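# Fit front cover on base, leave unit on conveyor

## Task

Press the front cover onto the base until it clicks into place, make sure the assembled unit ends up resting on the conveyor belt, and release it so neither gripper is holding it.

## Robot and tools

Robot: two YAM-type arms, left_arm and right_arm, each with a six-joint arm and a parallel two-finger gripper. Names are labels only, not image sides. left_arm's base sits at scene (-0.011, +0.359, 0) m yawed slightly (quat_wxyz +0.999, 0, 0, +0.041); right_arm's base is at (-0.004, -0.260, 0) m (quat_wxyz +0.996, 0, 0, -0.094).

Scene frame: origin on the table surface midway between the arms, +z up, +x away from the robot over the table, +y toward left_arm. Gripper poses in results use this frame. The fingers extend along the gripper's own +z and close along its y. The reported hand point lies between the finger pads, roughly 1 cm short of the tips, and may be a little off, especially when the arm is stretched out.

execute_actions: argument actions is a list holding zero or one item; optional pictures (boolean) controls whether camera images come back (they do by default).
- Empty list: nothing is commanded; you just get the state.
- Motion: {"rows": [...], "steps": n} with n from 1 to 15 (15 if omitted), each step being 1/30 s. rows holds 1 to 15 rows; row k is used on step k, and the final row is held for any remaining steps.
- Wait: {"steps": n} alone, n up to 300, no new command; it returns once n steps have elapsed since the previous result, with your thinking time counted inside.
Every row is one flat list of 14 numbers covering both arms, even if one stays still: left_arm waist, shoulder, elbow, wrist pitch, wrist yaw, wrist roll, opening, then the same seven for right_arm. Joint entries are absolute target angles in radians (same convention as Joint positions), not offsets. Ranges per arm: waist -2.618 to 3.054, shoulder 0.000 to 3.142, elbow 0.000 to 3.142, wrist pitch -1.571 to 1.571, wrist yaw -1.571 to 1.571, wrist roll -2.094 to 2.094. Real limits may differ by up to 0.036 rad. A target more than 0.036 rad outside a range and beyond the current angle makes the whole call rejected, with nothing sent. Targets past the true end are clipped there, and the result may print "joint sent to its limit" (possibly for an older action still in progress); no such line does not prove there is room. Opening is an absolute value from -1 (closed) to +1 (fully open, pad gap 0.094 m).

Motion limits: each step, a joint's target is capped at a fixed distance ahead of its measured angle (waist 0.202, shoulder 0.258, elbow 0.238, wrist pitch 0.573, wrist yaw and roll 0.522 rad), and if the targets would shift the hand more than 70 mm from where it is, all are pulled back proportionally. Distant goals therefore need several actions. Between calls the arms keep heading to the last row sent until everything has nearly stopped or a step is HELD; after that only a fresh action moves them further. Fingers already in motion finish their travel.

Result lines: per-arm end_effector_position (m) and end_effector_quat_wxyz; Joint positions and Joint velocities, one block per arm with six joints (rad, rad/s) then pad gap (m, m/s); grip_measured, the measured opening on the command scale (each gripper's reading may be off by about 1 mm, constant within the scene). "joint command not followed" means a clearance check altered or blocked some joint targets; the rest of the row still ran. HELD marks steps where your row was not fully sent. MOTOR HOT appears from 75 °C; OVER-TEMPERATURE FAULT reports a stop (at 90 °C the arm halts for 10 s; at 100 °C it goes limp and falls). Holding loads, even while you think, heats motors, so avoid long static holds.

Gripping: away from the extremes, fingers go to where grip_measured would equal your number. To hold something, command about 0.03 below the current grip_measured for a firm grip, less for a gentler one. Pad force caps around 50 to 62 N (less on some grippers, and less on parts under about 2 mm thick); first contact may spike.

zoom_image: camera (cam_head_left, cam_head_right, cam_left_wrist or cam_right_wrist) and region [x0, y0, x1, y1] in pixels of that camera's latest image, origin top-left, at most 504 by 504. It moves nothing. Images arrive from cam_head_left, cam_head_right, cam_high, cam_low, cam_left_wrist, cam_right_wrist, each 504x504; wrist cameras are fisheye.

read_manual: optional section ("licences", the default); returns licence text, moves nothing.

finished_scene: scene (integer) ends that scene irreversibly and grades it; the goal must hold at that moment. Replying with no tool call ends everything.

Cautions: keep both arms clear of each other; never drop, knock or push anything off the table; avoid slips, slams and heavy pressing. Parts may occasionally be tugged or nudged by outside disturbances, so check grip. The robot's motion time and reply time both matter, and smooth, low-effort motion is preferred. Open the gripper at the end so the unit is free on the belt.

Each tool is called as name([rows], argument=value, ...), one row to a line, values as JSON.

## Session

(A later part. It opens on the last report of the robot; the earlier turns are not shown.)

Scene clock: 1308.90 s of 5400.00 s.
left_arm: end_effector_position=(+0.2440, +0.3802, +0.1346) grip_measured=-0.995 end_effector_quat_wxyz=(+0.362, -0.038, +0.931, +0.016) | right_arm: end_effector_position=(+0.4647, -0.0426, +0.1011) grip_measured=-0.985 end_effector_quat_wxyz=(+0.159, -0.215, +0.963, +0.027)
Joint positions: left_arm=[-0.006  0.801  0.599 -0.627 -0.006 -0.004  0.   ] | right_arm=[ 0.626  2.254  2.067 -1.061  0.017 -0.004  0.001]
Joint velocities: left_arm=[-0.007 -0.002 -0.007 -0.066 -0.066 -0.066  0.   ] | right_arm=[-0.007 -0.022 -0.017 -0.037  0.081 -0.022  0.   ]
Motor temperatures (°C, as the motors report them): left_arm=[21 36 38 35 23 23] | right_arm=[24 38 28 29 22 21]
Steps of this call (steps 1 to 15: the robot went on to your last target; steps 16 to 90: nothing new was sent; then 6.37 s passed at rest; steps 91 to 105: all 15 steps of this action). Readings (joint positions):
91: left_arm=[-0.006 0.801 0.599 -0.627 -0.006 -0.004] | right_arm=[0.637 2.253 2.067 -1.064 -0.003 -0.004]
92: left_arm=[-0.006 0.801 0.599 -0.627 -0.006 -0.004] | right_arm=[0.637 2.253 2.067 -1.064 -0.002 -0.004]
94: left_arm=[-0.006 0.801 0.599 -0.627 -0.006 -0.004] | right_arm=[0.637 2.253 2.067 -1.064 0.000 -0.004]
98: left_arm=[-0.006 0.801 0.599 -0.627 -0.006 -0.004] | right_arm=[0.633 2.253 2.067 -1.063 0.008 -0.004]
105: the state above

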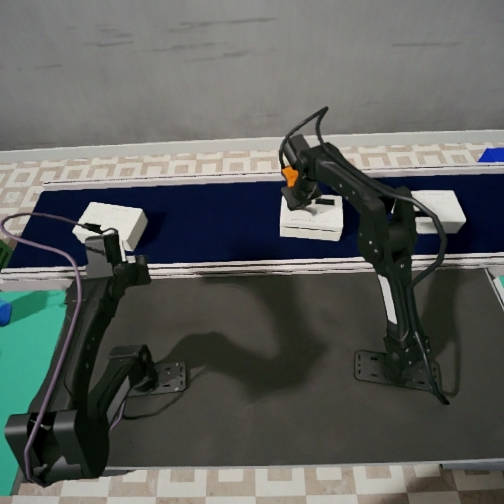

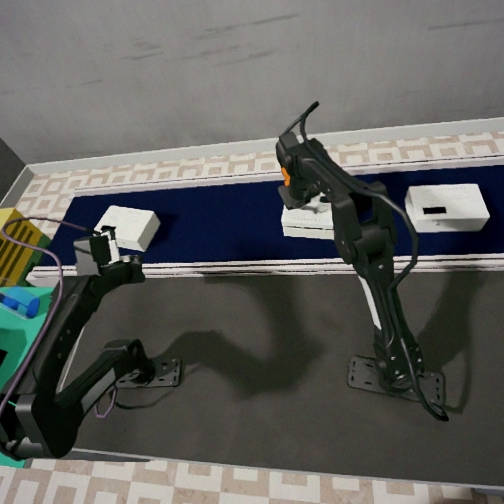

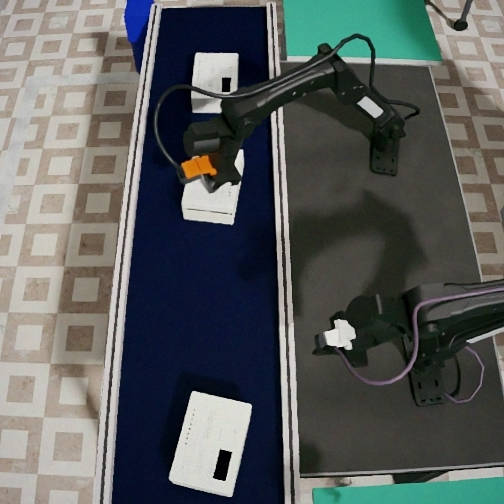

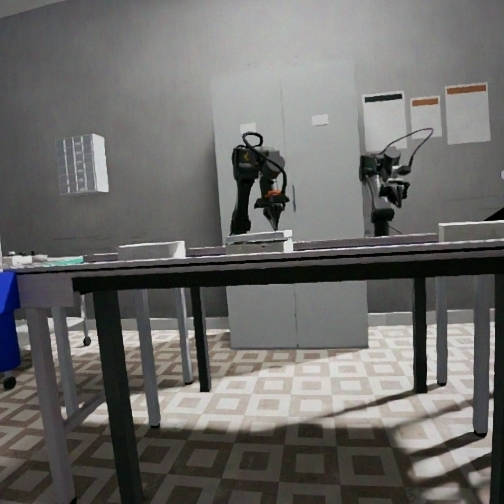

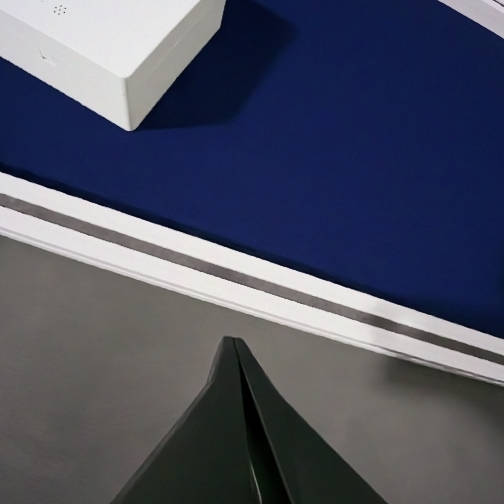

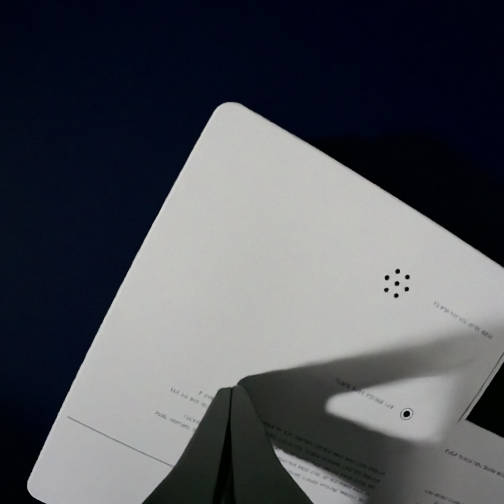

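execute_actions([
  {"rows": [[0,0.8,0.6,-0.62,0,0,-1,0.62,2.27,2.06,-1.07,0.03,0,-1],[0,0.8,0.6,-0.62,0,0,-1,0.62,2.24,2.08,-1.07,0.02,0,-1],[0,0.8,0.6,-0.62,0,0,-1,0.62,2.21,2.09,-1.07,0.02,0,-1],[0,0.8,0.6,-0.62,0,0,-1,0.62,2.18,2.09,-1.07,0.02,0,-1],[0,0.8,0.6,-0.62,0,0,-1,0.62,2.15,2.09,-1.07,0.02,0,-1],[0,0.8,0.6,-0.62,0,0,-1,0.61,2.12,2.09,-1.09,0.02,0,-1],[0,0.8,0.6,-0.62,0,0,-1,0.60,2.09,2.09,-1.12,0.02,0,-1],[0,0.8,0.6,-0.62,0,0,-1,0.58,2.06,2.09,-1.15,0.02,0,-1],[0,0.8,0.6,-0.62,0,0,-1,0.56,2.04,2.09,-1.18,0.02,0,-1],[0,0.8,0.6,-0.62,0,0,-1,0.54,2.03,2.09,-1.2,0.02,0,-1],[0,0.8,0.6,-0.62,0,0,-1,0.52,2.03,2.09,-1.22,0.02,0,-1],[0,0.8,0.6,-0.62,0,0,-1,0.50,2.03,2.09,-1.24,0.02,0,-1]],"steps":15},
], pictures=false)

execute_actions([
  {"steps":20},
])

Scene clock: 1327.77 s of 5400.00 s.
left_arm: end_effector_position=(+0.2440, +0.3802, +0.1346) grip_measured=-0.995 end_effector_quat_wxyz=(+0.362, -0.038, +0.931, +0.016) | right_arm: end_effector_position=(+0.4563, -0.1127, +0.2056) grip_measured=-0.985 end_effector_quat_wxyz=(+0.220, -0.153, +0.963, +0.026)
Joint positions: left_arm=[-0.006  0.801  0.599 -0.627 -0.006 -0.004  0.   ] | right_arm=[ 0.502  2.024  2.08  -1.181  0.017 -0.004  0.001]
Joint velocities: left_arm=[-0.007  0.002 -0.002 -0.022 -0.037  0.037  0.   ] | right_arm=[-0.496 -0.261  0.095 -0.256  0.081  0.037  0.   ]
Motor temperatures (°C, as the motors report them): left_arm=[21 36 38 35 23 23] | right_arm=[24 37 28 29 22 21]
Steps of this call (steps 1 to 15: the robot went on to your last target; steps 16 to 90: nothing new was sent; then 15.37 s passed at rest; steps 91 to 105: all 15 steps of this action). Readings (joint positions):
91: left_arm=[-0.006 0.801 0.599 -0.627 -0.006 -0.004] | right_arm=[0.626 2.254 2.067 -1.060 0.016 -0.004]
92: left_arm=[-0.006 0.801 0.599 -0.627 -0.006 -0.004] | right_arm=[0.626 2.252 2.068 -1.060 0.015 -0.004]
94: left_arm=[-0.006 0.801 0.599 -0.627 -0.006 -0.004] | right_arm=[0.626 2.246 2.068 -1.061 0.015 -0.004]
98: left_arm=[-0.006 0.801 0.599 -0.627 -0.006 -0.004] | right_arm=[0.620 2.189 2.068 -1.085 0.015 -0.004]
105: the state above

Scene clock: 1328.43 s of 5400.00 s.
left_arm: end_effector_position=(+0.2440, +0.3802, +0.1346) grip_measured=-0.995 end_effector_quat_wxyz=(+0.362, -0.038, +0.931, +0.016) | right_arm: end_effector_position=(+0.4477, -0.1195, +0.2005) grip_measured=-0.985 end_effector_quat_wxyz=(+0.197, -0.150, +0.969, +0.019)
Joint positions: left_arm=[-0.006  0.801  0.599 -0.627 -0.006 -0.004  0.   ] | right_arm=[ 0.497  2.026  2.082 -1.229  0.023 -0.003  0.001]
Joint velocities: left_arm=[ 0.007 -0.002 -0.012 -0.037  0.007  0.022  0.   ] | right_arm=[-0.022 -0.002  0.017 -0.022  0.007 -0.007 -0.001]
Motor temperatures (°C, as the motors report them): left_arm=[21 36 38 35 23 23] | right_arm=[24 38 28 29 22 21]
Steps of this call (steps 1 to 20: the robot went on to your last target). Readings (joint positions):
1: left_arm=[-0.006 0.801 0.599 -0.627 -0.006 -0.004] | right_arm=[0.488 2.018 2.082 -1.188 0.020 -0.003]
2: left_arm=[-0.006 0.801 0.599 -0.627 -0.006 -0.004] | right_arm=[0.481 2.016 2.082 -1.193 0.022 -0.003]
4: left_arm=[-0.006 0.801 0.599 -0.627 -0.006 -0.004] | right_arm=[0.480 2.020 2.082 -1.206 0.023 -0.003]
8: left_arm=[-0.006 0.801 0.599 -0.627 -0.006 -0.004] | right_arm=[0.493 2.026 2.082 -1.222 0.023 -0.003]
20: the state above

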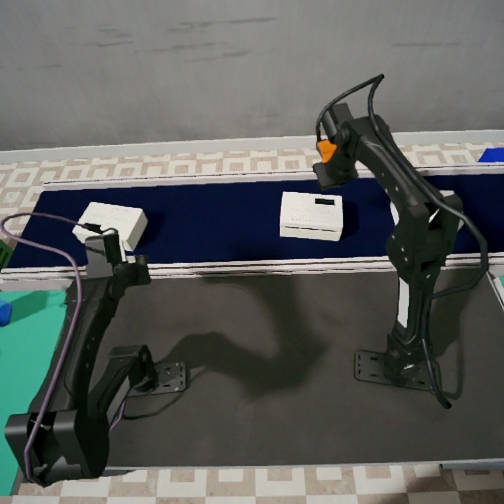

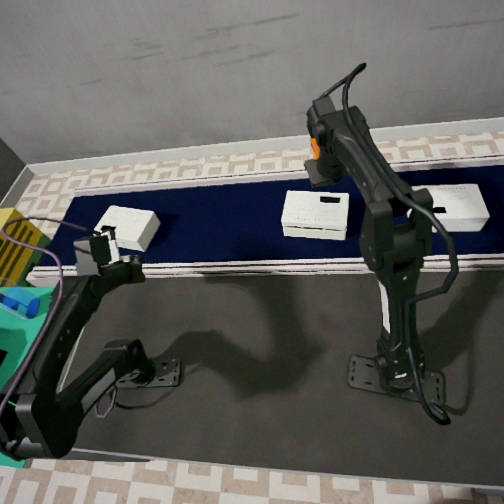

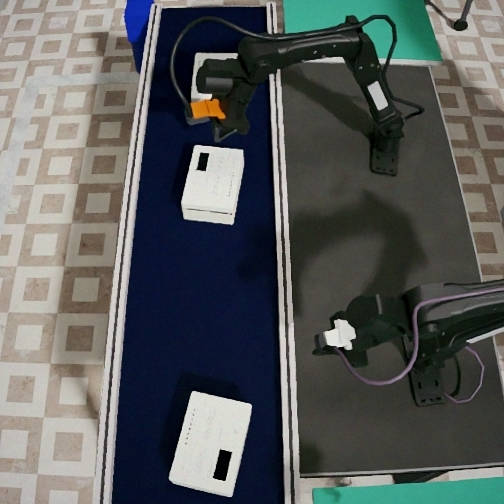

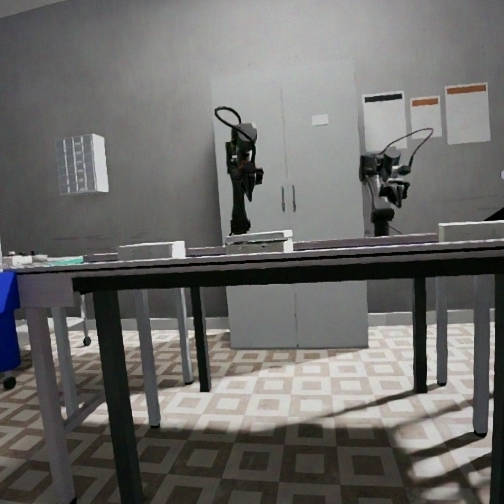

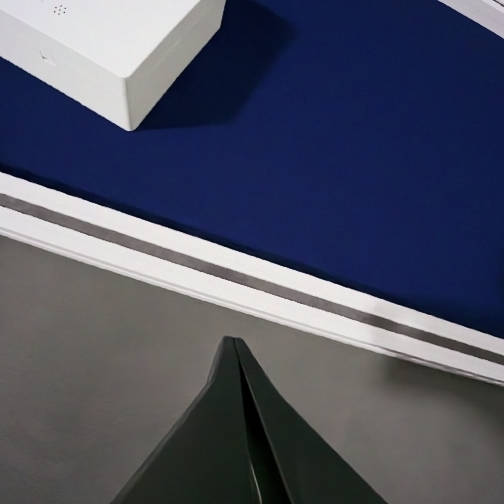

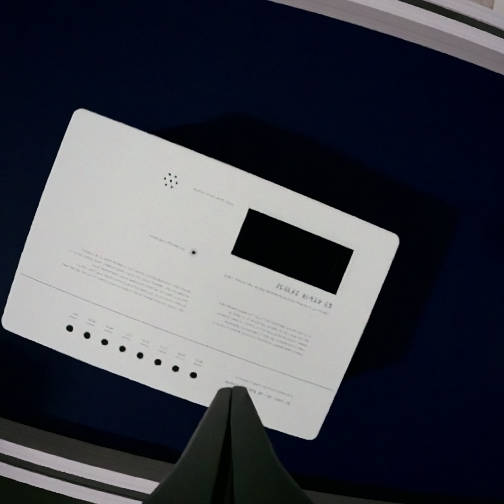

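zoom_image(camera="cam_head_left", region=[272,185,352,245])

zoom_image(camera="cam_head_right", region=[275,185,355,245])

zoom_image(camera="cam_high", region=[170,140,255,230])

Region (272, 185, 352, 245) of cam_head_left's 504x504 image, scaled by 6.300, with more detail than that image has; it fills the top 378 rows of this view, and the rest is white.

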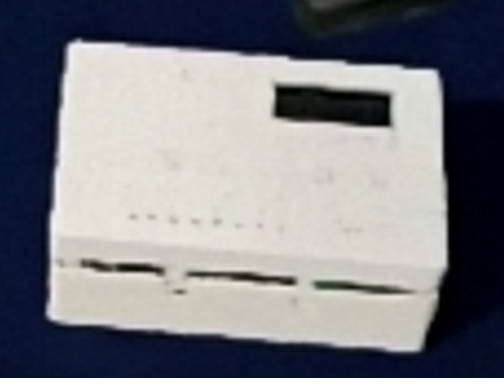

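Region (275, 185, 355, 245) of cam_head_right's 504x504 image, scaled by 6.300, with more detail than that image has; it fills the top 378 rows of this view, and the rest is white.

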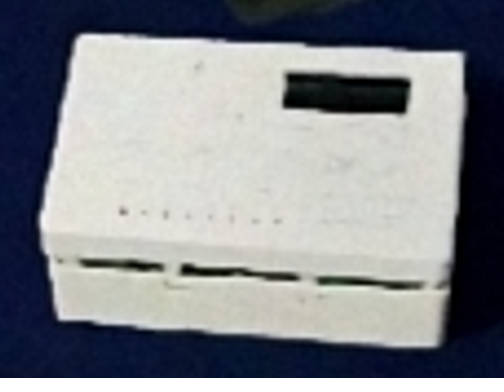

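Region (170, 140, 255, 230) of cam_high's 504x504 image, scaled by 5.600, with more detail than that image has.

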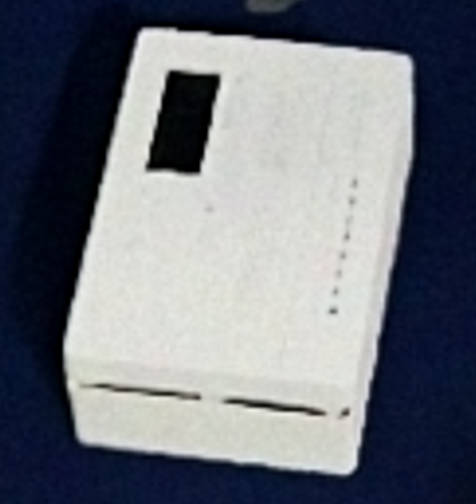

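execute_actions([
  {"rows": [[0,0.8,0.6,-0.62,0,0,-1,0.50,1.99,2.02,-1.17,0.02,0,-1],[0,0.8,0.6,-0.62,0,0,-1,0.505,1.96,1.96,-1.11,0.02,0,-1],[0,0.8,0.6,-0.62,0,0,-1,0.51,1.93,1.9,-1.06,0.02,0,-1],[0,0.8,0.6,-0.62,0,0,-1,0.51,1.90,1.84,-1.0,0.02,0,-1],[0,0.8,0.6,-0.62,0,0,-1,0.515,1.86,1.77,-0.94,0.02,0,-1],[0,0.8,0.6,-0.62,0,0,-1,0.52,1.83,1.71,-0.88,0.02,0,-1],[0,0.8,0.6,-0.62,0,0,-1,0.525,1.80,1.65,-0.83,0.02,0,-1],[0,0.8,0.6,-0.62,0,0,-1,0.53,1.76,1.59,-0.77,0.02,0,-1],[0,0.8,0.6,-0.62,0,0,-1,0.53,1.73,1.52,-0.71,0.02,0,-1],[0,0.8,0.6,-0.62,0,0,-1,0.535,1.70,1.46,-0.65,0.02,0,-1],[0,0.8,0.6,-0.62,0,0,-1,0.54,1.67,1.40,-0.6,0.02,0,-1],[0,0.8,0.6,-0.62,0,0,-1,0.545,1.63,1.34,-0.54,0.02,0,-1],[0,0.8,0.6,-0.62,0,0,-1,0.55,1.60,1.27,-0.48,0.02,0,-1],[0,0.8,0.6,-0.62,0,0,-1,0.55,1.57,1.21,-0.42,0.02,0,-1],[0,0.8,0.6,-0.62,0,0,-1,0.555,1.54,1.15,-0.37,0.02,0,-1]],"steps":15},
], pictures=false)

execute_actions([
  {"rows": [[0,0.8,0.6,-0.62,0,0,-1,0.56,1.51,1.09,-0.31,0.02,0,-1],[0,0.8,0.6,-0.62,0,0,-1,0.56,1.47,1.02,-0.25,0.02,0,-1],[0,0.8,0.6,-0.62,0,0,-1,0.565,1.44,0.96,-0.2,0.02,0,-1],[0,0.8,0.6,-0.62,0,0,-1,0.57,1.41,0.9,-0.14,0.02,0,-1],[0,0.8,0.6,-0.62,0,0,-1,0.575,1.37,0.84,-0.08,0.02,0,-1],[0,0.8,0.6,-0.62,0,0,-1,0.58,1.34,0.77,-0.02,0.02,0,-1],[0,0.8,0.6,-0.62,0,0,-1,0.58,1.31,0.71,0.04,0.02,0,-1],[0,0.8,0.6,-0.62,0,0,-1,0.585,1.28,0.65,0.09,0.02,0,-1],[0,0.8,0.6,-0.62,0,0,-1,0.59,1.24,0.59,0.15,0.02,0,-1],[0,0.8,0.6,-0.62,0,0,-1,0.59,1.21,0.52,0.21,0.02,0,-1],[0,0.8,0.6,-0.62,0,0,-1,0.595,1.18,0.46,0.27,0.02,0,-1],[0,0.8,0.6,-0.62,0,0,-1,0.6,1.14,0.4,0.33,0.02,0,-1],[0,0.8,0.6,-0.62,0,0,-1,0.6,1.11,0.34,0.39,0.02,0,-1],[0,0.8,0.6,-0.62,0,0,-1,0.605,1.08,0.27,0.45,0.02,0,-1],[0,0.8,0.6,-0.62,0,0,-1,0.61,1.04,0.21,0.51,0.02,0,-1]],"steps":15},
], pictures=false)

execute_actions([
  {"steps":30},
])

Scene clock: 1363.10 s of 5400.00 s.
left_arm: end_effector_position=(+0.2440, +0.3802, +0.1346) grip_measured=-0.995 end_effector_quat_wxyz=(+0.362, -0.038, +0.931, +0.016) | right_arm: end_effector_position=(+0.3943, -0.1156, +0.1485) grip_measured=-0.985 end_effector_quat_wxyz=(+0.295, -0.167, +0.940, +0.041)
Joint positions: left_arm=[-0.006  0.801  0.599 -0.627 -0.006 -0.004  0.   ] | right_arm=[ 0.543  1.619  1.262 -0.61   0.023 -0.003  0.001]
Joint velocities: left_arm=[ 0.022  0.007 -0.002 -0.007 -0.081 -0.007 -0.001] | right_arm=[ 0.076 -0.984 -1.756  1.634 -0.022 -0.007  0.001]
Motor temperatures (°C, as the motors report them): left_arm=[21 35 38 35 23 23] | right_arm=[24 39 29 29 22 21]
Steps of this call (steps 1 to 15: the robot went on to your last target; steps 16 to 90: nothing new was sent; then 31.17 s passed at rest; steps 91 to 105: all 15 steps of this action). Readings (joint positions):
91: left_arm=[-0.006 0.801 0.599 -0.627 -0.006 -0.004] | right_arm=[0.497 2.023 2.073 -1.219 0.023 -0.003]
92: left_arm=[-0.006 0.801 0.599 -0.627 -0.006 -0.004] | right_arm=[0.497 2.012 2.045 -1.195 0.023 -0.003]
94: left_arm=[-0.006 0.801 0.599 -0.627 -0.006 -0.004] | right_arm=[0.498 1.971 1.948 -1.132 0.023 -0.003]
98: left_arm=[-0.006 0.801 0.599 -0.627 -0.006 -0.004] | right_arm=[0.510 1.857 1.696 -0.974 0.023 -0.003]
105: the state above

Scene clock: 1363.60 s of 5400.00 s.
left_arm: end_effector_position=(+0.2440, +0.3802, +0.1346) grip_measured=-0.995 end_effector_quat_wxyz=(+0.362, -0.038, +0.931, +0.016) | right_arm: end_effector_position=(+0.3011, -0.1319, +0.0924) grip_measured=-0.985 end_effector_quat_wxyz=(+0.480, -0.172, +0.856, +0.088)
Joint positions: left_arm=[-0.006  0.801  0.599 -0.627 -0.006 -0.004  0.   ] | right_arm=[ 0.595  1.126  0.325  0.249  0.023 -0.003  0.001]
Joint velocities: left_arm=[ 0.007  0.002 -0.007 -0.037 -0.037 -0.022  0.   ] | right_arm=[ 0.095 -1.009 -1.81   1.707  0.081  0.007  0.001]
Motor temperatures (°C, as the motors report them): left_arm=[21 35 38 35 23 23] | right_arm=[24 39 29 29 22 21]
Steps of this call (steps 1 to 15: all 15 steps of this action). Readings (joint positions):
1: left_arm=[-0.006 0.801 0.599 -0.627 -0.006 -0.004] | right_arm=[0.547 1.586 1.202 -0.554 0.023 -0.003]
2: left_arm=[-0.006 0.801 0.599 -0.627 -0.006 -0.004] | right_arm=[0.550 1.553 1.140 -0.496 0.023 -0.003]
4: left_arm=[-0.006 0.801 0.599 -0.627 -0.006 -0.004] | right_arm=[0.556 1.488 1.015 -0.383 0.023 -0.003]
8: left_arm=[-0.006 0.801 0.599 -0.627 -0.006 -0.004] | right_arm=[0.572 1.358 0.763 -0.156 0.023 -0.003]
15: the state above

Scene clock: 1364.60 s of 5400.00 s.
left_arm: end_effector_position=(+0.2440, +0.3802, +0.1346) grip_measured=-0.995 end_effector_quat_wxyz=(+0.362, -0.038, +0.931, +0.016) | right_arm: end_effector_position=(+0.2982, -0.1306, +0.1128) grip_measured=-0.985 end_effector_quat_wxyz=(+0.556, -0.165, +0.808, +0.106)
Joint positions: left_arm=[-0.006  0.801  0.599 -0.627 -0.006 -0.004  0.   ] | right_arm=[ 0.602  1.069  0.203  0.497  0.023 -0.003  0.001]
Joint velocities: left_arm=[-0.002  0.002 -0.007  0.051 -0.007  0.051 -0.001] | right_arm=[-0.002  0.012  0.002  0.007 -0.022  0.066 -0.002]
Motor temperatures (°C, as the motors report them): left_arm=[21 35 38 36 23 23] | right_arm=[24 39 29 29 22 21]
Steps of this call (steps 1 to 30: the robot went on to your last target). Readings (joint positions):
1: left_arm=[-0.006 0.801 0.599 -0.627 -0.006 -0.004] | right_arm=[0.599 1.095 0.271 0.295 0.023 -0.003]
2: left_arm=[-0.006 0.801 0.599 -0.627 -0.006 -0.004] | right_arm=[0.601 1.077 0.234 0.324 0.023 -0.003]
4: left_arm=[-0.006 0.801 0.599 -0.627 -0.006 -0.004] | right_arm=[0.602 1.069 0.204 0.366 0.023 -0.003]
8: left_arm=[-0.006 0.801 0.599 -0.627 -0.006 -0.004] | right_arm=[0.602 1.069 0.203 0.444 0.023 -0.003]
30: the state above
All arms were judged still, so your last target was given up. Only a new action makes them travel on or press farther. Fingers that are still opening or closing keep moving.

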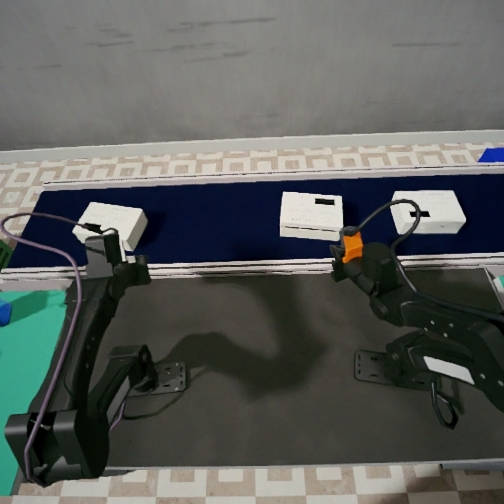

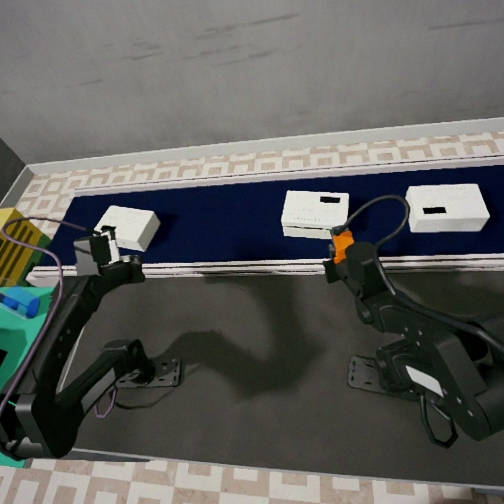

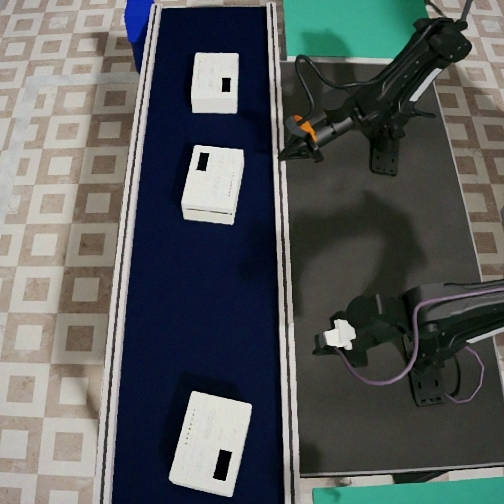

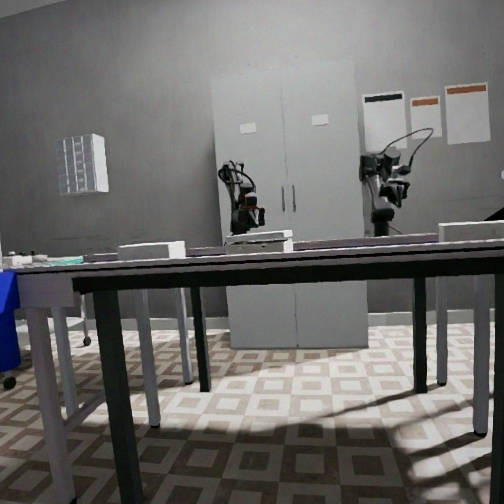

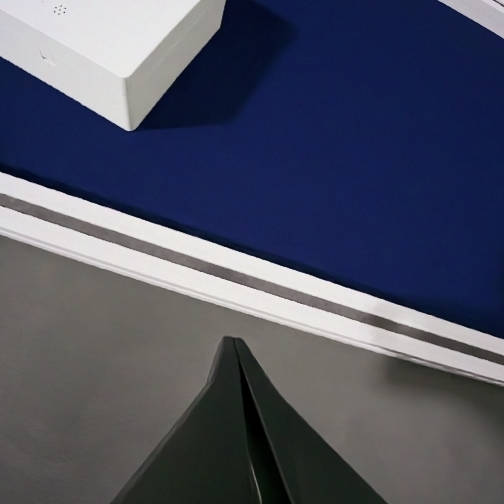

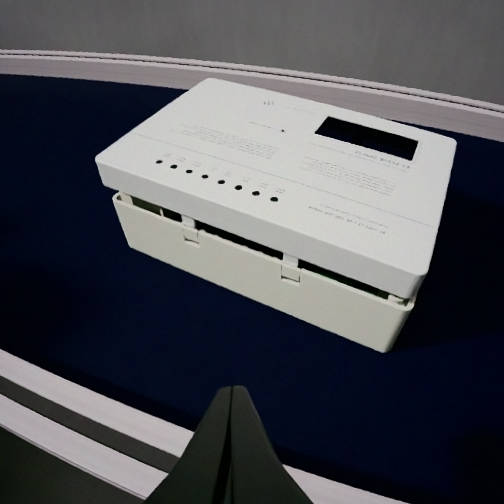

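zoom_image(camera="cam_right_wrist", region=[80,140,260,280])

zoom_image(camera="cam_right_wrist", region=[250,220,450,360])

Region (80, 140, 260, 280) of cam_right_wrist's 504x504 image, scaled by 2.800, with more detail than that image has.

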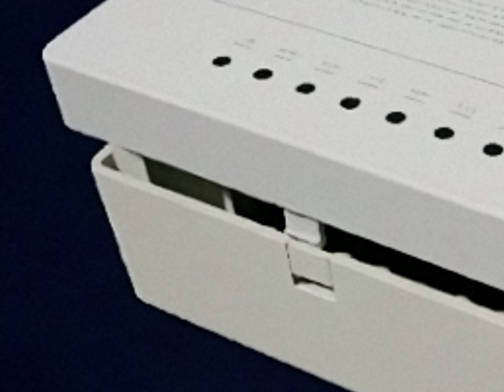

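Region (250, 220, 450, 360) of cam_right_wrist's 504x504 image, scaled by 2.520, with more detail than that image has; it fills the top 353 rows of this view, and the rest is white.

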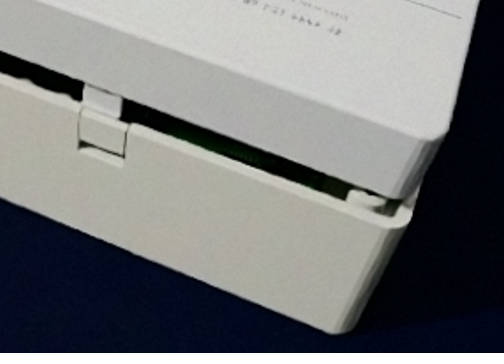

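execute_actions([
  {"rows": [[-0.04,0.89,0.69,-0.61,0,0,-1,0.602,1.05,0.21,0.51,0.02,0,-1],[-0.09,0.98,0.78,-0.6,0,0,-1,0.602,1.05,0.21,0.51,0.02,0,-1],[-0.13,1.07,0.87,-0.6,0,0,-1,0.602,1.05,0.21,0.51,0.02,0,-1],[-0.18,1.16,0.96,-0.59,0,0,-1,0.602,1.05,0.21,0.51,0.02,0,-1],[-0.22,1.25,1.05,-0.58,0,0,-1,0.602,1.05,0.21,0.51,0.02,0,-1],[-0.27,1.34,1.14,-0.58,0,0,-1,0.602,1.05,0.21,0.51,0.02,0,-1],[-0.31,1.43,1.23,-0.57,0,0,-1,0.602,1.05,0.21,0.51,0.02,0,-1],[-0.36,1.52,1.32,-0.56,0,0,-1,0.602,1.05,0.21,0.51,0.02,0,-1],[-0.4,1.61,1.41,-0.56,0,0,-1,0.602,1.05,0.21,0.51,0.02,0,-1],[-0.45,1.7,1.5,-0.55,0,0,-1,0.602,1.05,0.21,0.51,0.02,0,-1],[-0.49,1.79,1.58,-0.54,0,0,-1,0.602,1.05,0.21,0.51,0.02,0,-1],[-0.53,1.87,1.66,-0.54,0,0,-1,0.602,1.05,0.21,0.51,0.02,0,-1],[-0.57,1.95,1.73,-0.53,0,0,-1,0.602,1.05,0.21,0.51,0.02,0,-1],[-0.6,2.02,1.79,-0.53,0,0,-1,0.602,1.05,0.21,0.51,0.02,0,-1],[-0.63,2.08,1.84,-0.52,0,0,-1,0.602,1.05,0.21,0.51,0.02,0,-1]],"steps":15},
], pictures=false)

execute_actions([
  {"rows": [[-0.64,2.1,1.86,-0.52,0,0,-1,0.602,1.05,0.21,0.51,0.02,0,-1],[-0.65,2.12,1.87,-0.52,0,0,-1,0.602,1.05,0.21,0.51,0.02,0,-1],[-0.655,2.14,1.88,-0.52,0,0,-1,0.602,1.05,0.21,0.51,0.02,0,-1],[-0.66,2.16,1.885,-0.52,0,0,-1,0.602,1.05,0.21,0.51,0.02,0,-1],[-0.66,2.17,1.89,-0.52,0,0,-1,0.602,1.05,0.21,0.51,0.02,0,-1],[-0.66,2.18,1.89,-0.52,0,0,-1,0.602,1.05,0.21,0.51,0.02,0,-1],[-0.66,2.19,1.89,-0.52,0,0,-1,0.602,1.05,0.21,0.51,0.02,0,-1],[-0.66,2.20,1.89,-0.52,0,0,-1,0.602,1.05,0.21,0.51,0.02,0,-1]],"steps":15},
], pictures=false)

execute_actions([
  {"steps":30},
])

Scene clock: 1426.57 s of 5400.00 s.
left_arm: end_effector_position=(+0.4317, +0.1607, +0.1775) grip_measured=-0.995 end_effector_quat_wxyz=(+0.349, +0.194, +0.914, -0.071) | right_arm: end_effector_position=(+0.2982, -0.1306, +0.1128) grip_measured=-0.985 end_effector_quat_wxyz=(+0.556, -0.165, +0.808, +0.106)
Joint positions: left_arm=[-0.508  1.754  1.454 -0.543 -0.01  -0.004  0.   ] | right_arm=[ 0.602  1.069  0.203  0.497  0.023 -0.003  0.001]
Joint velocities: left_arm=[-0.999  1.858  1.653  0.198  0.051  0.051 -0.001] | right_arm=[ 0.007 -0.012 -0.002 -0.081 -0.022  0.007  0.001]
Motor temperatures (°C, as the motors report them): left_arm=[21 34 38 36 23 23] | right_arm=[24 34 29 33 22 21]
Steps of this call (steps 1 to 90: nothing new was sent; then 58.47 s passed at rest; steps 91 to 105: all 15 steps of this action). Readings (joint positions):
91: left_arm=[-0.010 0.811 0.608 -0.634 -0.006 -0.004] | right_arm=[0.602 1.069 0.203 0.497 0.023 -0.003]
92: left_arm=[-0.025 0.848 0.640 -0.647 -0.009 -0.004] | right_arm=[0.602 1.069 0.203 0.497 0.023 -0.003]
94: left_arm=[-0.087 0.986 0.762 -0.658 -0.010 -0.004] | right_arm=[0.602 1.069 0.203 0.497 0.023 -0.003]
98: left_arm=[-0.239 1.285 1.035 -0.608 -0.011 -0.004] | right_arm=[0.602 1.069 0.203 0.497 0.023 -0.003]
105: the state above

Scene clock: 1427.07 s of 5400.00 s.
left_arm: end_effector_position=(+0.4786, +0.0338, +0.1038) grip_measured=-0.995 end_effector_quat_wxyz=(+0.321, +0.271, +0.902, -0.099) | right_arm: end_effector_position=(+0.2982, -0.1306, +0.1128) grip_measured=-0.985 end_effector_quat_wxyz=(+0.556, -0.165, +0.808, +0.106)
Joint positions: left_arm=[-0.669  2.225  1.858 -0.52   0.003 -0.004  0.   ] | right_arm=[ 0.602  1.069  0.203  0.497  0.023 -0.003  0.001]
Joint velocities: left_arm=[ 0.017 -0.007  0.061 -0.007 -0.007 -0.007 -0.   ] | right_arm=[ 0.012 -0.002 -0.002 -0.081  0.007  0.037  0.   ]
Motor temperatures (°C, as the motors report them): left_arm=[21 34 38 36 23 23] | right_arm=[24 34 29 33 22 21]
Steps of this call (steps 1 to 15: all 15 steps of this action). Readings (joint positions):
1: left_arm=[-0.542 1.821 1.514 -0.538 -0.010 -0.004] | right_arm=[0.602 1.069 0.203 0.497 0.023 -0.003]
2: left_arm=[-0.573 1.891 1.578 -0.534 -0.009 -0.004] | right_arm=[0.602 1.069 0.203 0.497 0.023 -0.003]
4: left_arm=[-0.624 2.040 1.726 -0.527 -0.006 -0.004] | right_arm=[0.602 1.069 0.203 0.497 0.023 -0.003]
8: left_arm=[-0.673 2.204 1.849 -0.498 0.002 -0.004] | right_arm=[0.602 1.069 0.203 0.497 0.023 -0.003]
15: the state above

Scene clock: 1428.07 s of 5400.00 s.
left_arm: end_effector_position=(+0.4794, +0.0333, +0.1055) grip_measured=-0.995 end_effector_quat_wxyz=(+0.322, +0.271, +0.902, -0.100) | right_arm: end_effector_position=(+0.2982, -0.1306, +0.1128) grip_measured=-0.985 end_effector_quat_wxyz=(+0.556, -0.165, +0.808, +0.106)
Joint positions: left_arm=[-0.669  2.225  1.863 -0.52   0.003 -0.004  0.   ] | right_arm=[ 0.602  1.069  0.203  0.497  0.023 -0.003  0.001]
Joint velocities: left_arm=[-0.002 -0.012 -0.002 -0.007  0.037 -0.051 -0.   ] | right_arm=[ 0.007  0.007  0.002 -0.066 -0.007 -0.022 -0.   ]
Motor temperatures (°C, as the motors report them): left_arm=[21 35 38 36 23 23] | right_arm=[24 34 29 33 22 21]
Steps of this call (steps 1 to 15: the robot went on to your last target; steps 16 to 30: nothing new was sent). Readings (joint positions):
1: left_arm=[-0.669 2.225 1.861 -0.520 0.003 -0.004] | right_arm=[0.602 1.069 0.203 0.497 0.023 -0.003]
2: left_arm=[-0.669 2.225 1.862 -0.520 0.003 -0.004] | right_arm=[0.602 1.069 0.203 0.497 0.023 -0.003]
4: left_arm=[-0.669 2.225 1.863 -0.520 0.003 -0.004] | right_arm=[0.602 1.069 0.203 0.497 0.023 -0.003]
8: left_arm=[-0.669 2.225 1.863 -0.520 0.003 -0.004] | right_arm=[0.602 1.069 0.203 0.497 0.023 -0.003]
30: the state above
All arms were judged still, so your last target was given up. Only a new action makes them travel on or press farther. Fingers that are still opening or closing keep moving.

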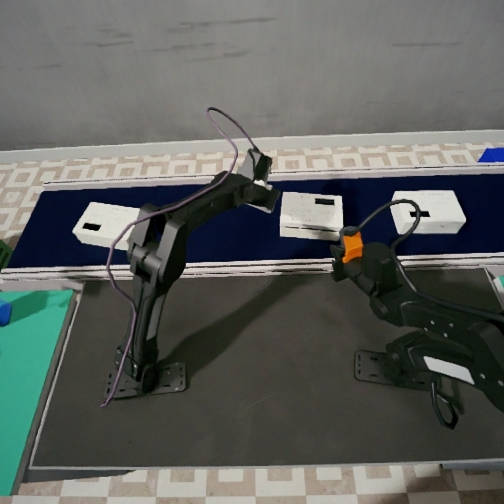

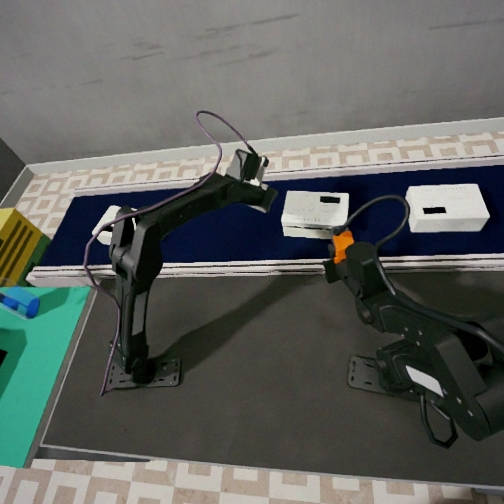

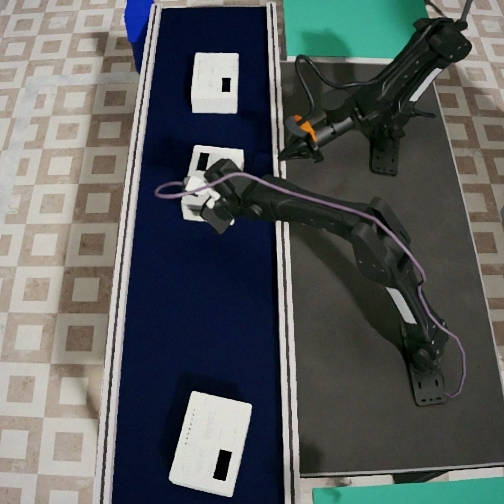

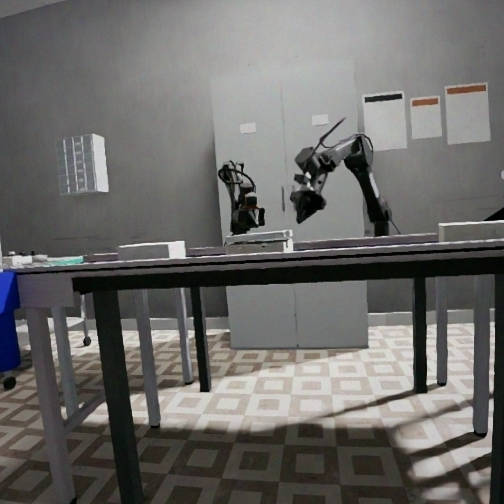

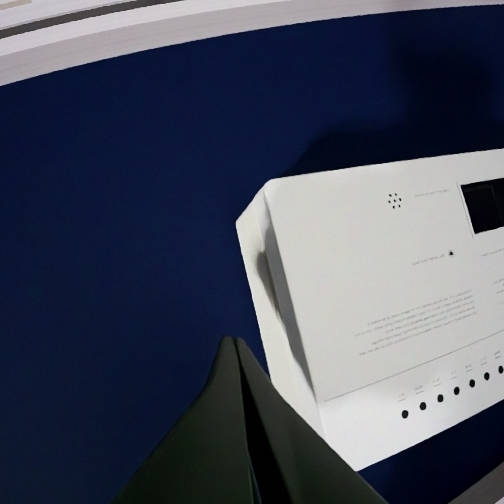

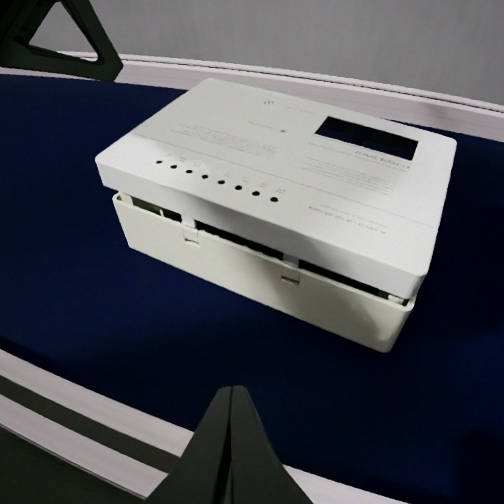

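execute_actions([
  {"rows": [[-0.665,2.23,1.88,-0.52,0,0,-1,0.602,1.05,0.21,0.51,0.02,0,-1],[-0.665,2.24,1.88,-0.52,0,0,-1,0.602,1.05,0.21,0.51,0.02,0,-1],[-0.665,2.25,1.88,-0.52,0,0,-1,0.602,1.05,0.21,0.51,0.02,0,-1],[-0.665,2.26,1.88,-0.51,0,0,-1,0.602,1.05,0.21,0.51,0.02,0,-1],[-0.665,2.27,1.88,-0.5,0,0,-1,0.602,1.05,0.21,0.51,0.02,0,-1],[-0.665,2.275,1.88,-0.5,0,0,-1,0.602,1.05,0.21,0.51,0.02,0,-1]],"steps":15},
])

zoom_image(camera="cam_low", region=[240,200,330,260])

Scene clock: 1438.30 s of 5400.00 s.
left_arm: end_effector_position=(+0.4803, +0.0327, +0.0742) grip_measured=-0.995 end_effector_quat_wxyz=(+0.302, +0.273, +0.909, -0.094) | right_arm: end_effector_position=(+0.2983, -0.1306, +0.1129) grip_measured=-0.985 end_effector_quat_wxyz=(+0.556, -0.164, +0.808, +0.106)
Joint positions: left_arm=[-0.669  2.284  1.863 -0.506  0.003 -0.004  0.   ] | right_arm=[ 0.602  1.069  0.203  0.498  0.023 -0.003  0.001]
Joint velocities: left_arm=[-0.007 -0.007  0.012  0.081 -0.022 -0.007 -0.001] | right_arm=[ 0.012  0.017 -0.012 -0.037  0.11  -0.095  0.001]
Motor temperatures (°C, as the motors report them): left_arm=[21 42 39 35 23 23] | right_arm=[24 33 30 33 22 21]
Steps of this call (steps 1 to 90: nothing new was sent; then 6.73 s passed at rest; steps 91 to 105: all 15 steps of this action). Readings (joint positions):
91: left_arm=[-0.669 2.225 1.863 -0.520 0.003 -0.004] | right_arm=[0.602 1.069 0.203 0.497 0.023 -0.003]
92: left_arm=[-0.669 2.226 1.863 -0.520 0.003 -0.004] | right_arm=[0.602 1.069 0.203 0.497 0.023 -0.003]
94: left_arm=[-0.669 2.231 1.863 -0.518 0.003 -0.004] | right_arm=[0.602 1.069 0.203 0.498 0.023 -0.003]
98: left_arm=[-0.669 2.262 1.863 -0.507 0.003 -0.004] | right_arm=[0.602 1.069 0.203 0.498 0.023 -0.003]
105: the state above

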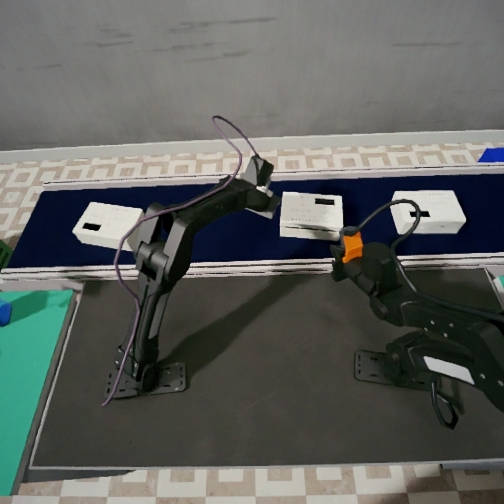

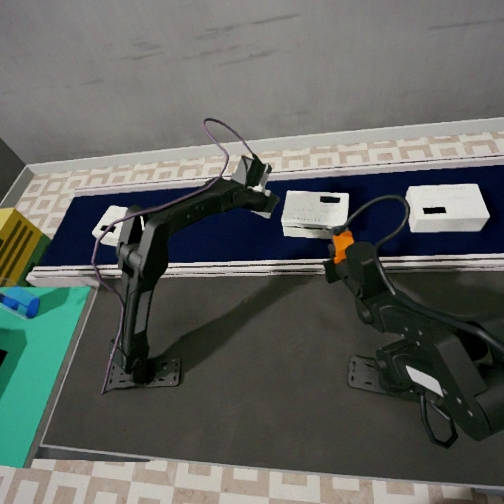

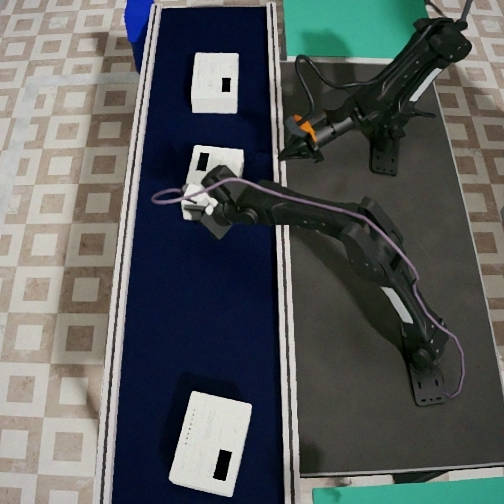

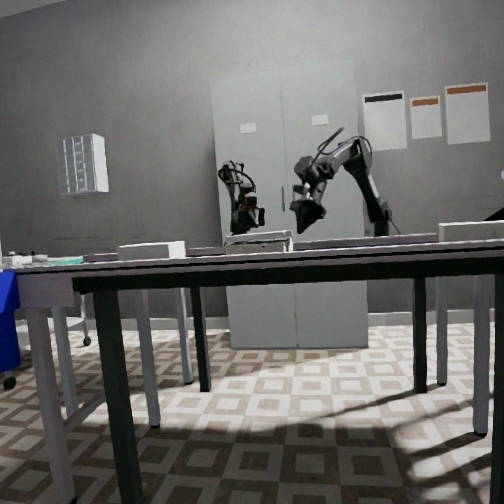

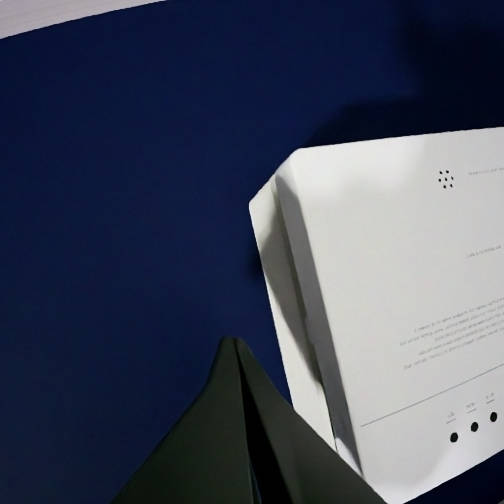

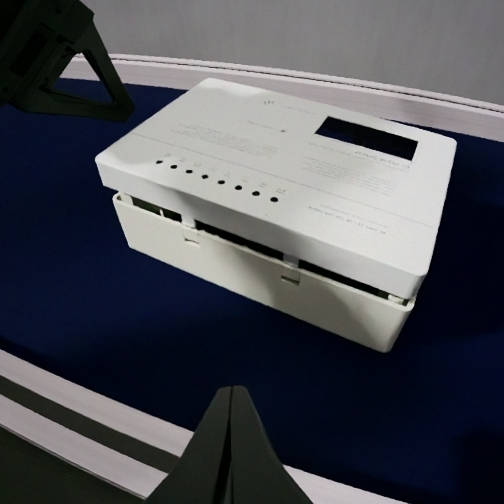

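Region (240, 200, 330, 260) of cam_low's 504x504 image, scaled by 5.600, with more detail than that image has.

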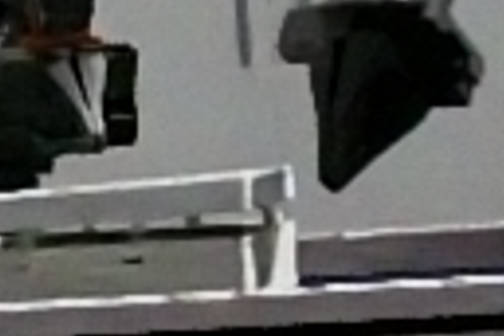

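execute_actions([
  {"rows": [[-0.665,2.275,1.88,-0.5,0.02,0,-1,0.602,1.05,0.21,0.51,0.02,0,-1],[-0.665,2.275,1.88,-0.5,0.04,0,-1,0.602,1.05,0.21,0.51,0.02,0,-1],[-0.665,2.275,1.88,-0.5,0.06,0,-1,0.602,1.05,0.21,0.51,0.02,0,-1],[-0.665,2.275,1.88,-0.5,0.08,0,-1,0.602,1.05,0.21,0.51,0.02,0,-1],[-0.665,2.275,1.88,-0.5,0.10,0,-1,0.602,1.05,0.21,0.51,0.02,0,-1],[-0.665,2.275,1.88,-0.5,0.12,0,-1,0.602,1.05,0.21,0.51,0.02,0,-1],[-0.665,2.275,1.88,-0.5,0.14,0,-1,0.602,1.05,0.21,0.51,0.02,0,-1]],"steps":15},
], pictures=false)

execute_actions([
  {"steps":10},
])

zoom_image(camera="cam_low", region=[240,200,330,260])

Scene clock: 1452.53 s of 5400.00 s.
left_arm: end_effector_position=(+0.4682, +0.0152, +0.0756) grip_measured=-0.995 end_effector_quat_wxyz=(+0.286, +0.290, +0.901, -0.148) | right_arm: end_effector_position=(+0.2983, -0.1306, +0.1129) grip_measured=-0.985 end_effector_quat_wxyz=(+0.556, -0.164, +0.808, +0.106)
Joint positions: left_arm=[-0.669  2.284  1.863 -0.504  0.123 -0.004  0.   ] | right_arm=[ 0.602  1.069  0.203  0.498  0.023 -0.003  0.001]
Joint velocities: left_arm=[-0.002 -0.002 -0.002  0.066  0.168  0.007  0.   ] | right_arm=[-0.002  0.002  0.007 -0.095 -0.066  0.007  0.001]
Motor temperatures (°C, as the motors report them): left_arm=[21 46 39 35 23 23] | right_arm=[24 33 30 33 22 21]
Steps of this call (steps 1 to 15: the robot went on to your last target; steps 16 to 90: nothing new was sent; then 10.73 s passed at rest; steps 91 to 105: all 15 steps of this action). Readings (joint positions):
91: left_arm=[-0.669 2.284 1.863 -0.504 0.004 -0.004] | right_arm=[0.602 1.069 0.203 0.498 0.023 -0.003]
92: left_arm=[-0.669 2.284 1.863 -0.504 0.009 -0.004] | right_arm=[0.602 1.069 0.203 0.498 0.023 -0.003]
94: left_arm=[-0.669 2.284 1.863 -0.504 0.027 -0.004] | right_arm=[0.602 1.069 0.203 0.498 0.023 -0.003]
98: left_arm=[-0.669 2.284 1.863 -0.504 0.081 -0.004] | right_arm=[0.602 1.069 0.203 0.498 0.023 -0.003]
105: the state above

Scene clock: 1452.87 s of 5400.00 s.
left_arm: end_effector_position=(+0.4672, +0.0140, +0.0757) grip_measured=-0.995 end_effector_quat_wxyz=(+0.285, +0.292, +0.900, -0.152) | right_arm: end_effector_position=(+0.2983, -0.1306, +0.1129) grip_measured=-0.985 end_effector_quat_wxyz=(+0.556, -0.164, +0.808, +0.106)
Joint positions: left_arm=[-0.669  2.284  1.863 -0.504  0.131 -0.004  0.   ] | right_arm=[ 0.602  1.069  0.203  0.498  0.023 -0.003  0.001]
Joint velocities: left_arm=[ 0.007 -0.007  0.007 -0.022 -0.081  0.007  0.001] | right_arm=[-0.022 -0.002  0.002  0.007 -0.095 -0.007 -0.   ]
Motor temperatures (°C, as the motors report them): left_arm=[21 46 39 35 23 23] | right_arm=[24 33 30 33 22 21]
Steps of this call (steps 1 to 10: the robot went on to your last target). Readings (joint positions):
1: left_arm=[-0.669 2.284 1.863 -0.504 0.124 -0.004] | right_arm=[0.602 1.069 0.203 0.498 0.023 -0.003]
2: left_arm=[-0.669 2.284 1.863 -0.504 0.126 -0.004] | right_arm=[0.602 1.069 0.203 0.498 0.023 -0.003]
4: left_arm=[-0.669 2.284 1.863 -0.504 0.129 -0.004] | right_arm=[0.602 1.069 0.203 0.498 0.023 -0.003]
8: left_arm=[-0.669 2.284 1.863 -0.504 0.131 -0.004] | right_arm=[0.602 1.069 0.203 0.498 0.023 -0.003]
10: the state above

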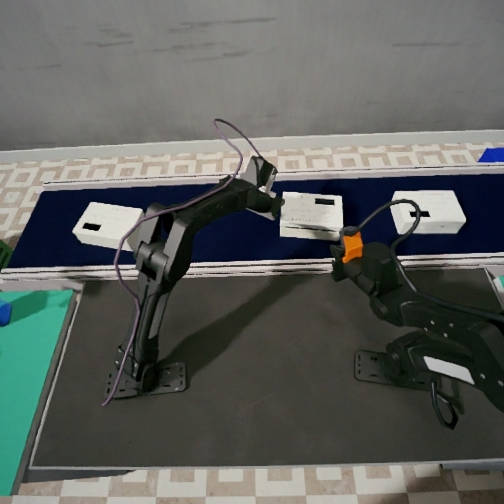

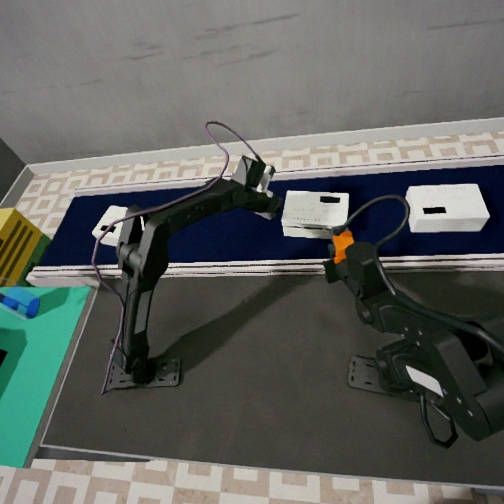

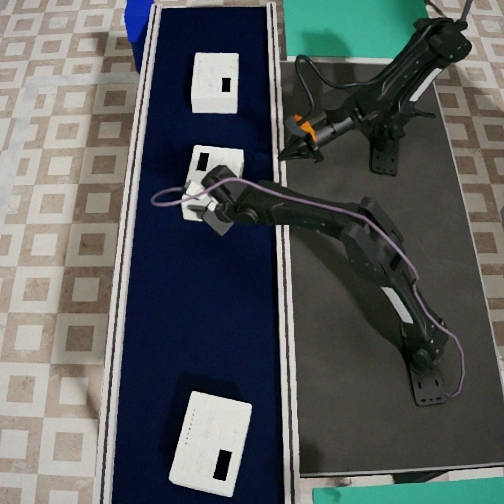

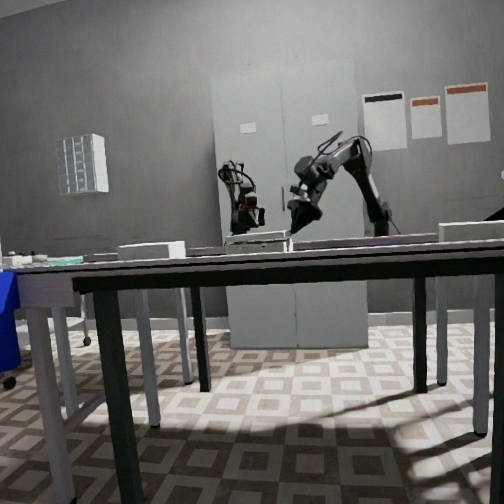

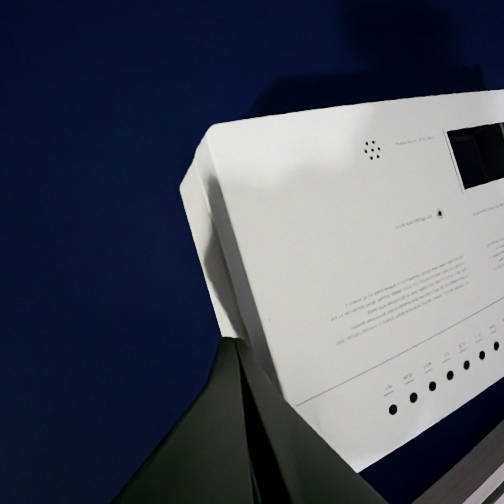

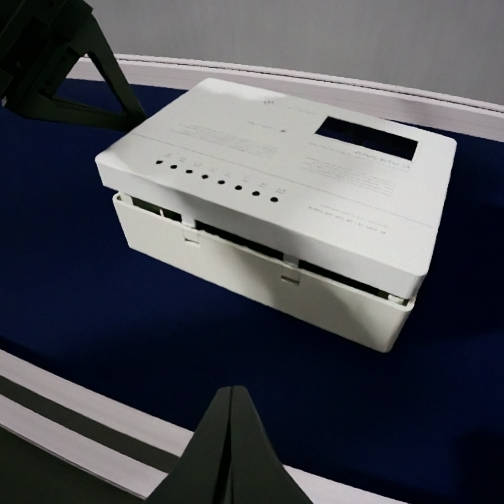

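Region (240, 200, 330, 260) of cam_low's 504x504 image, scaled by 5.600, with more detail than that image has.

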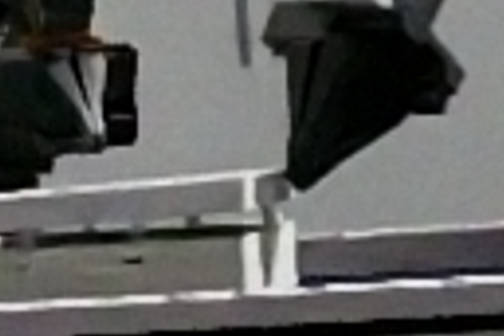

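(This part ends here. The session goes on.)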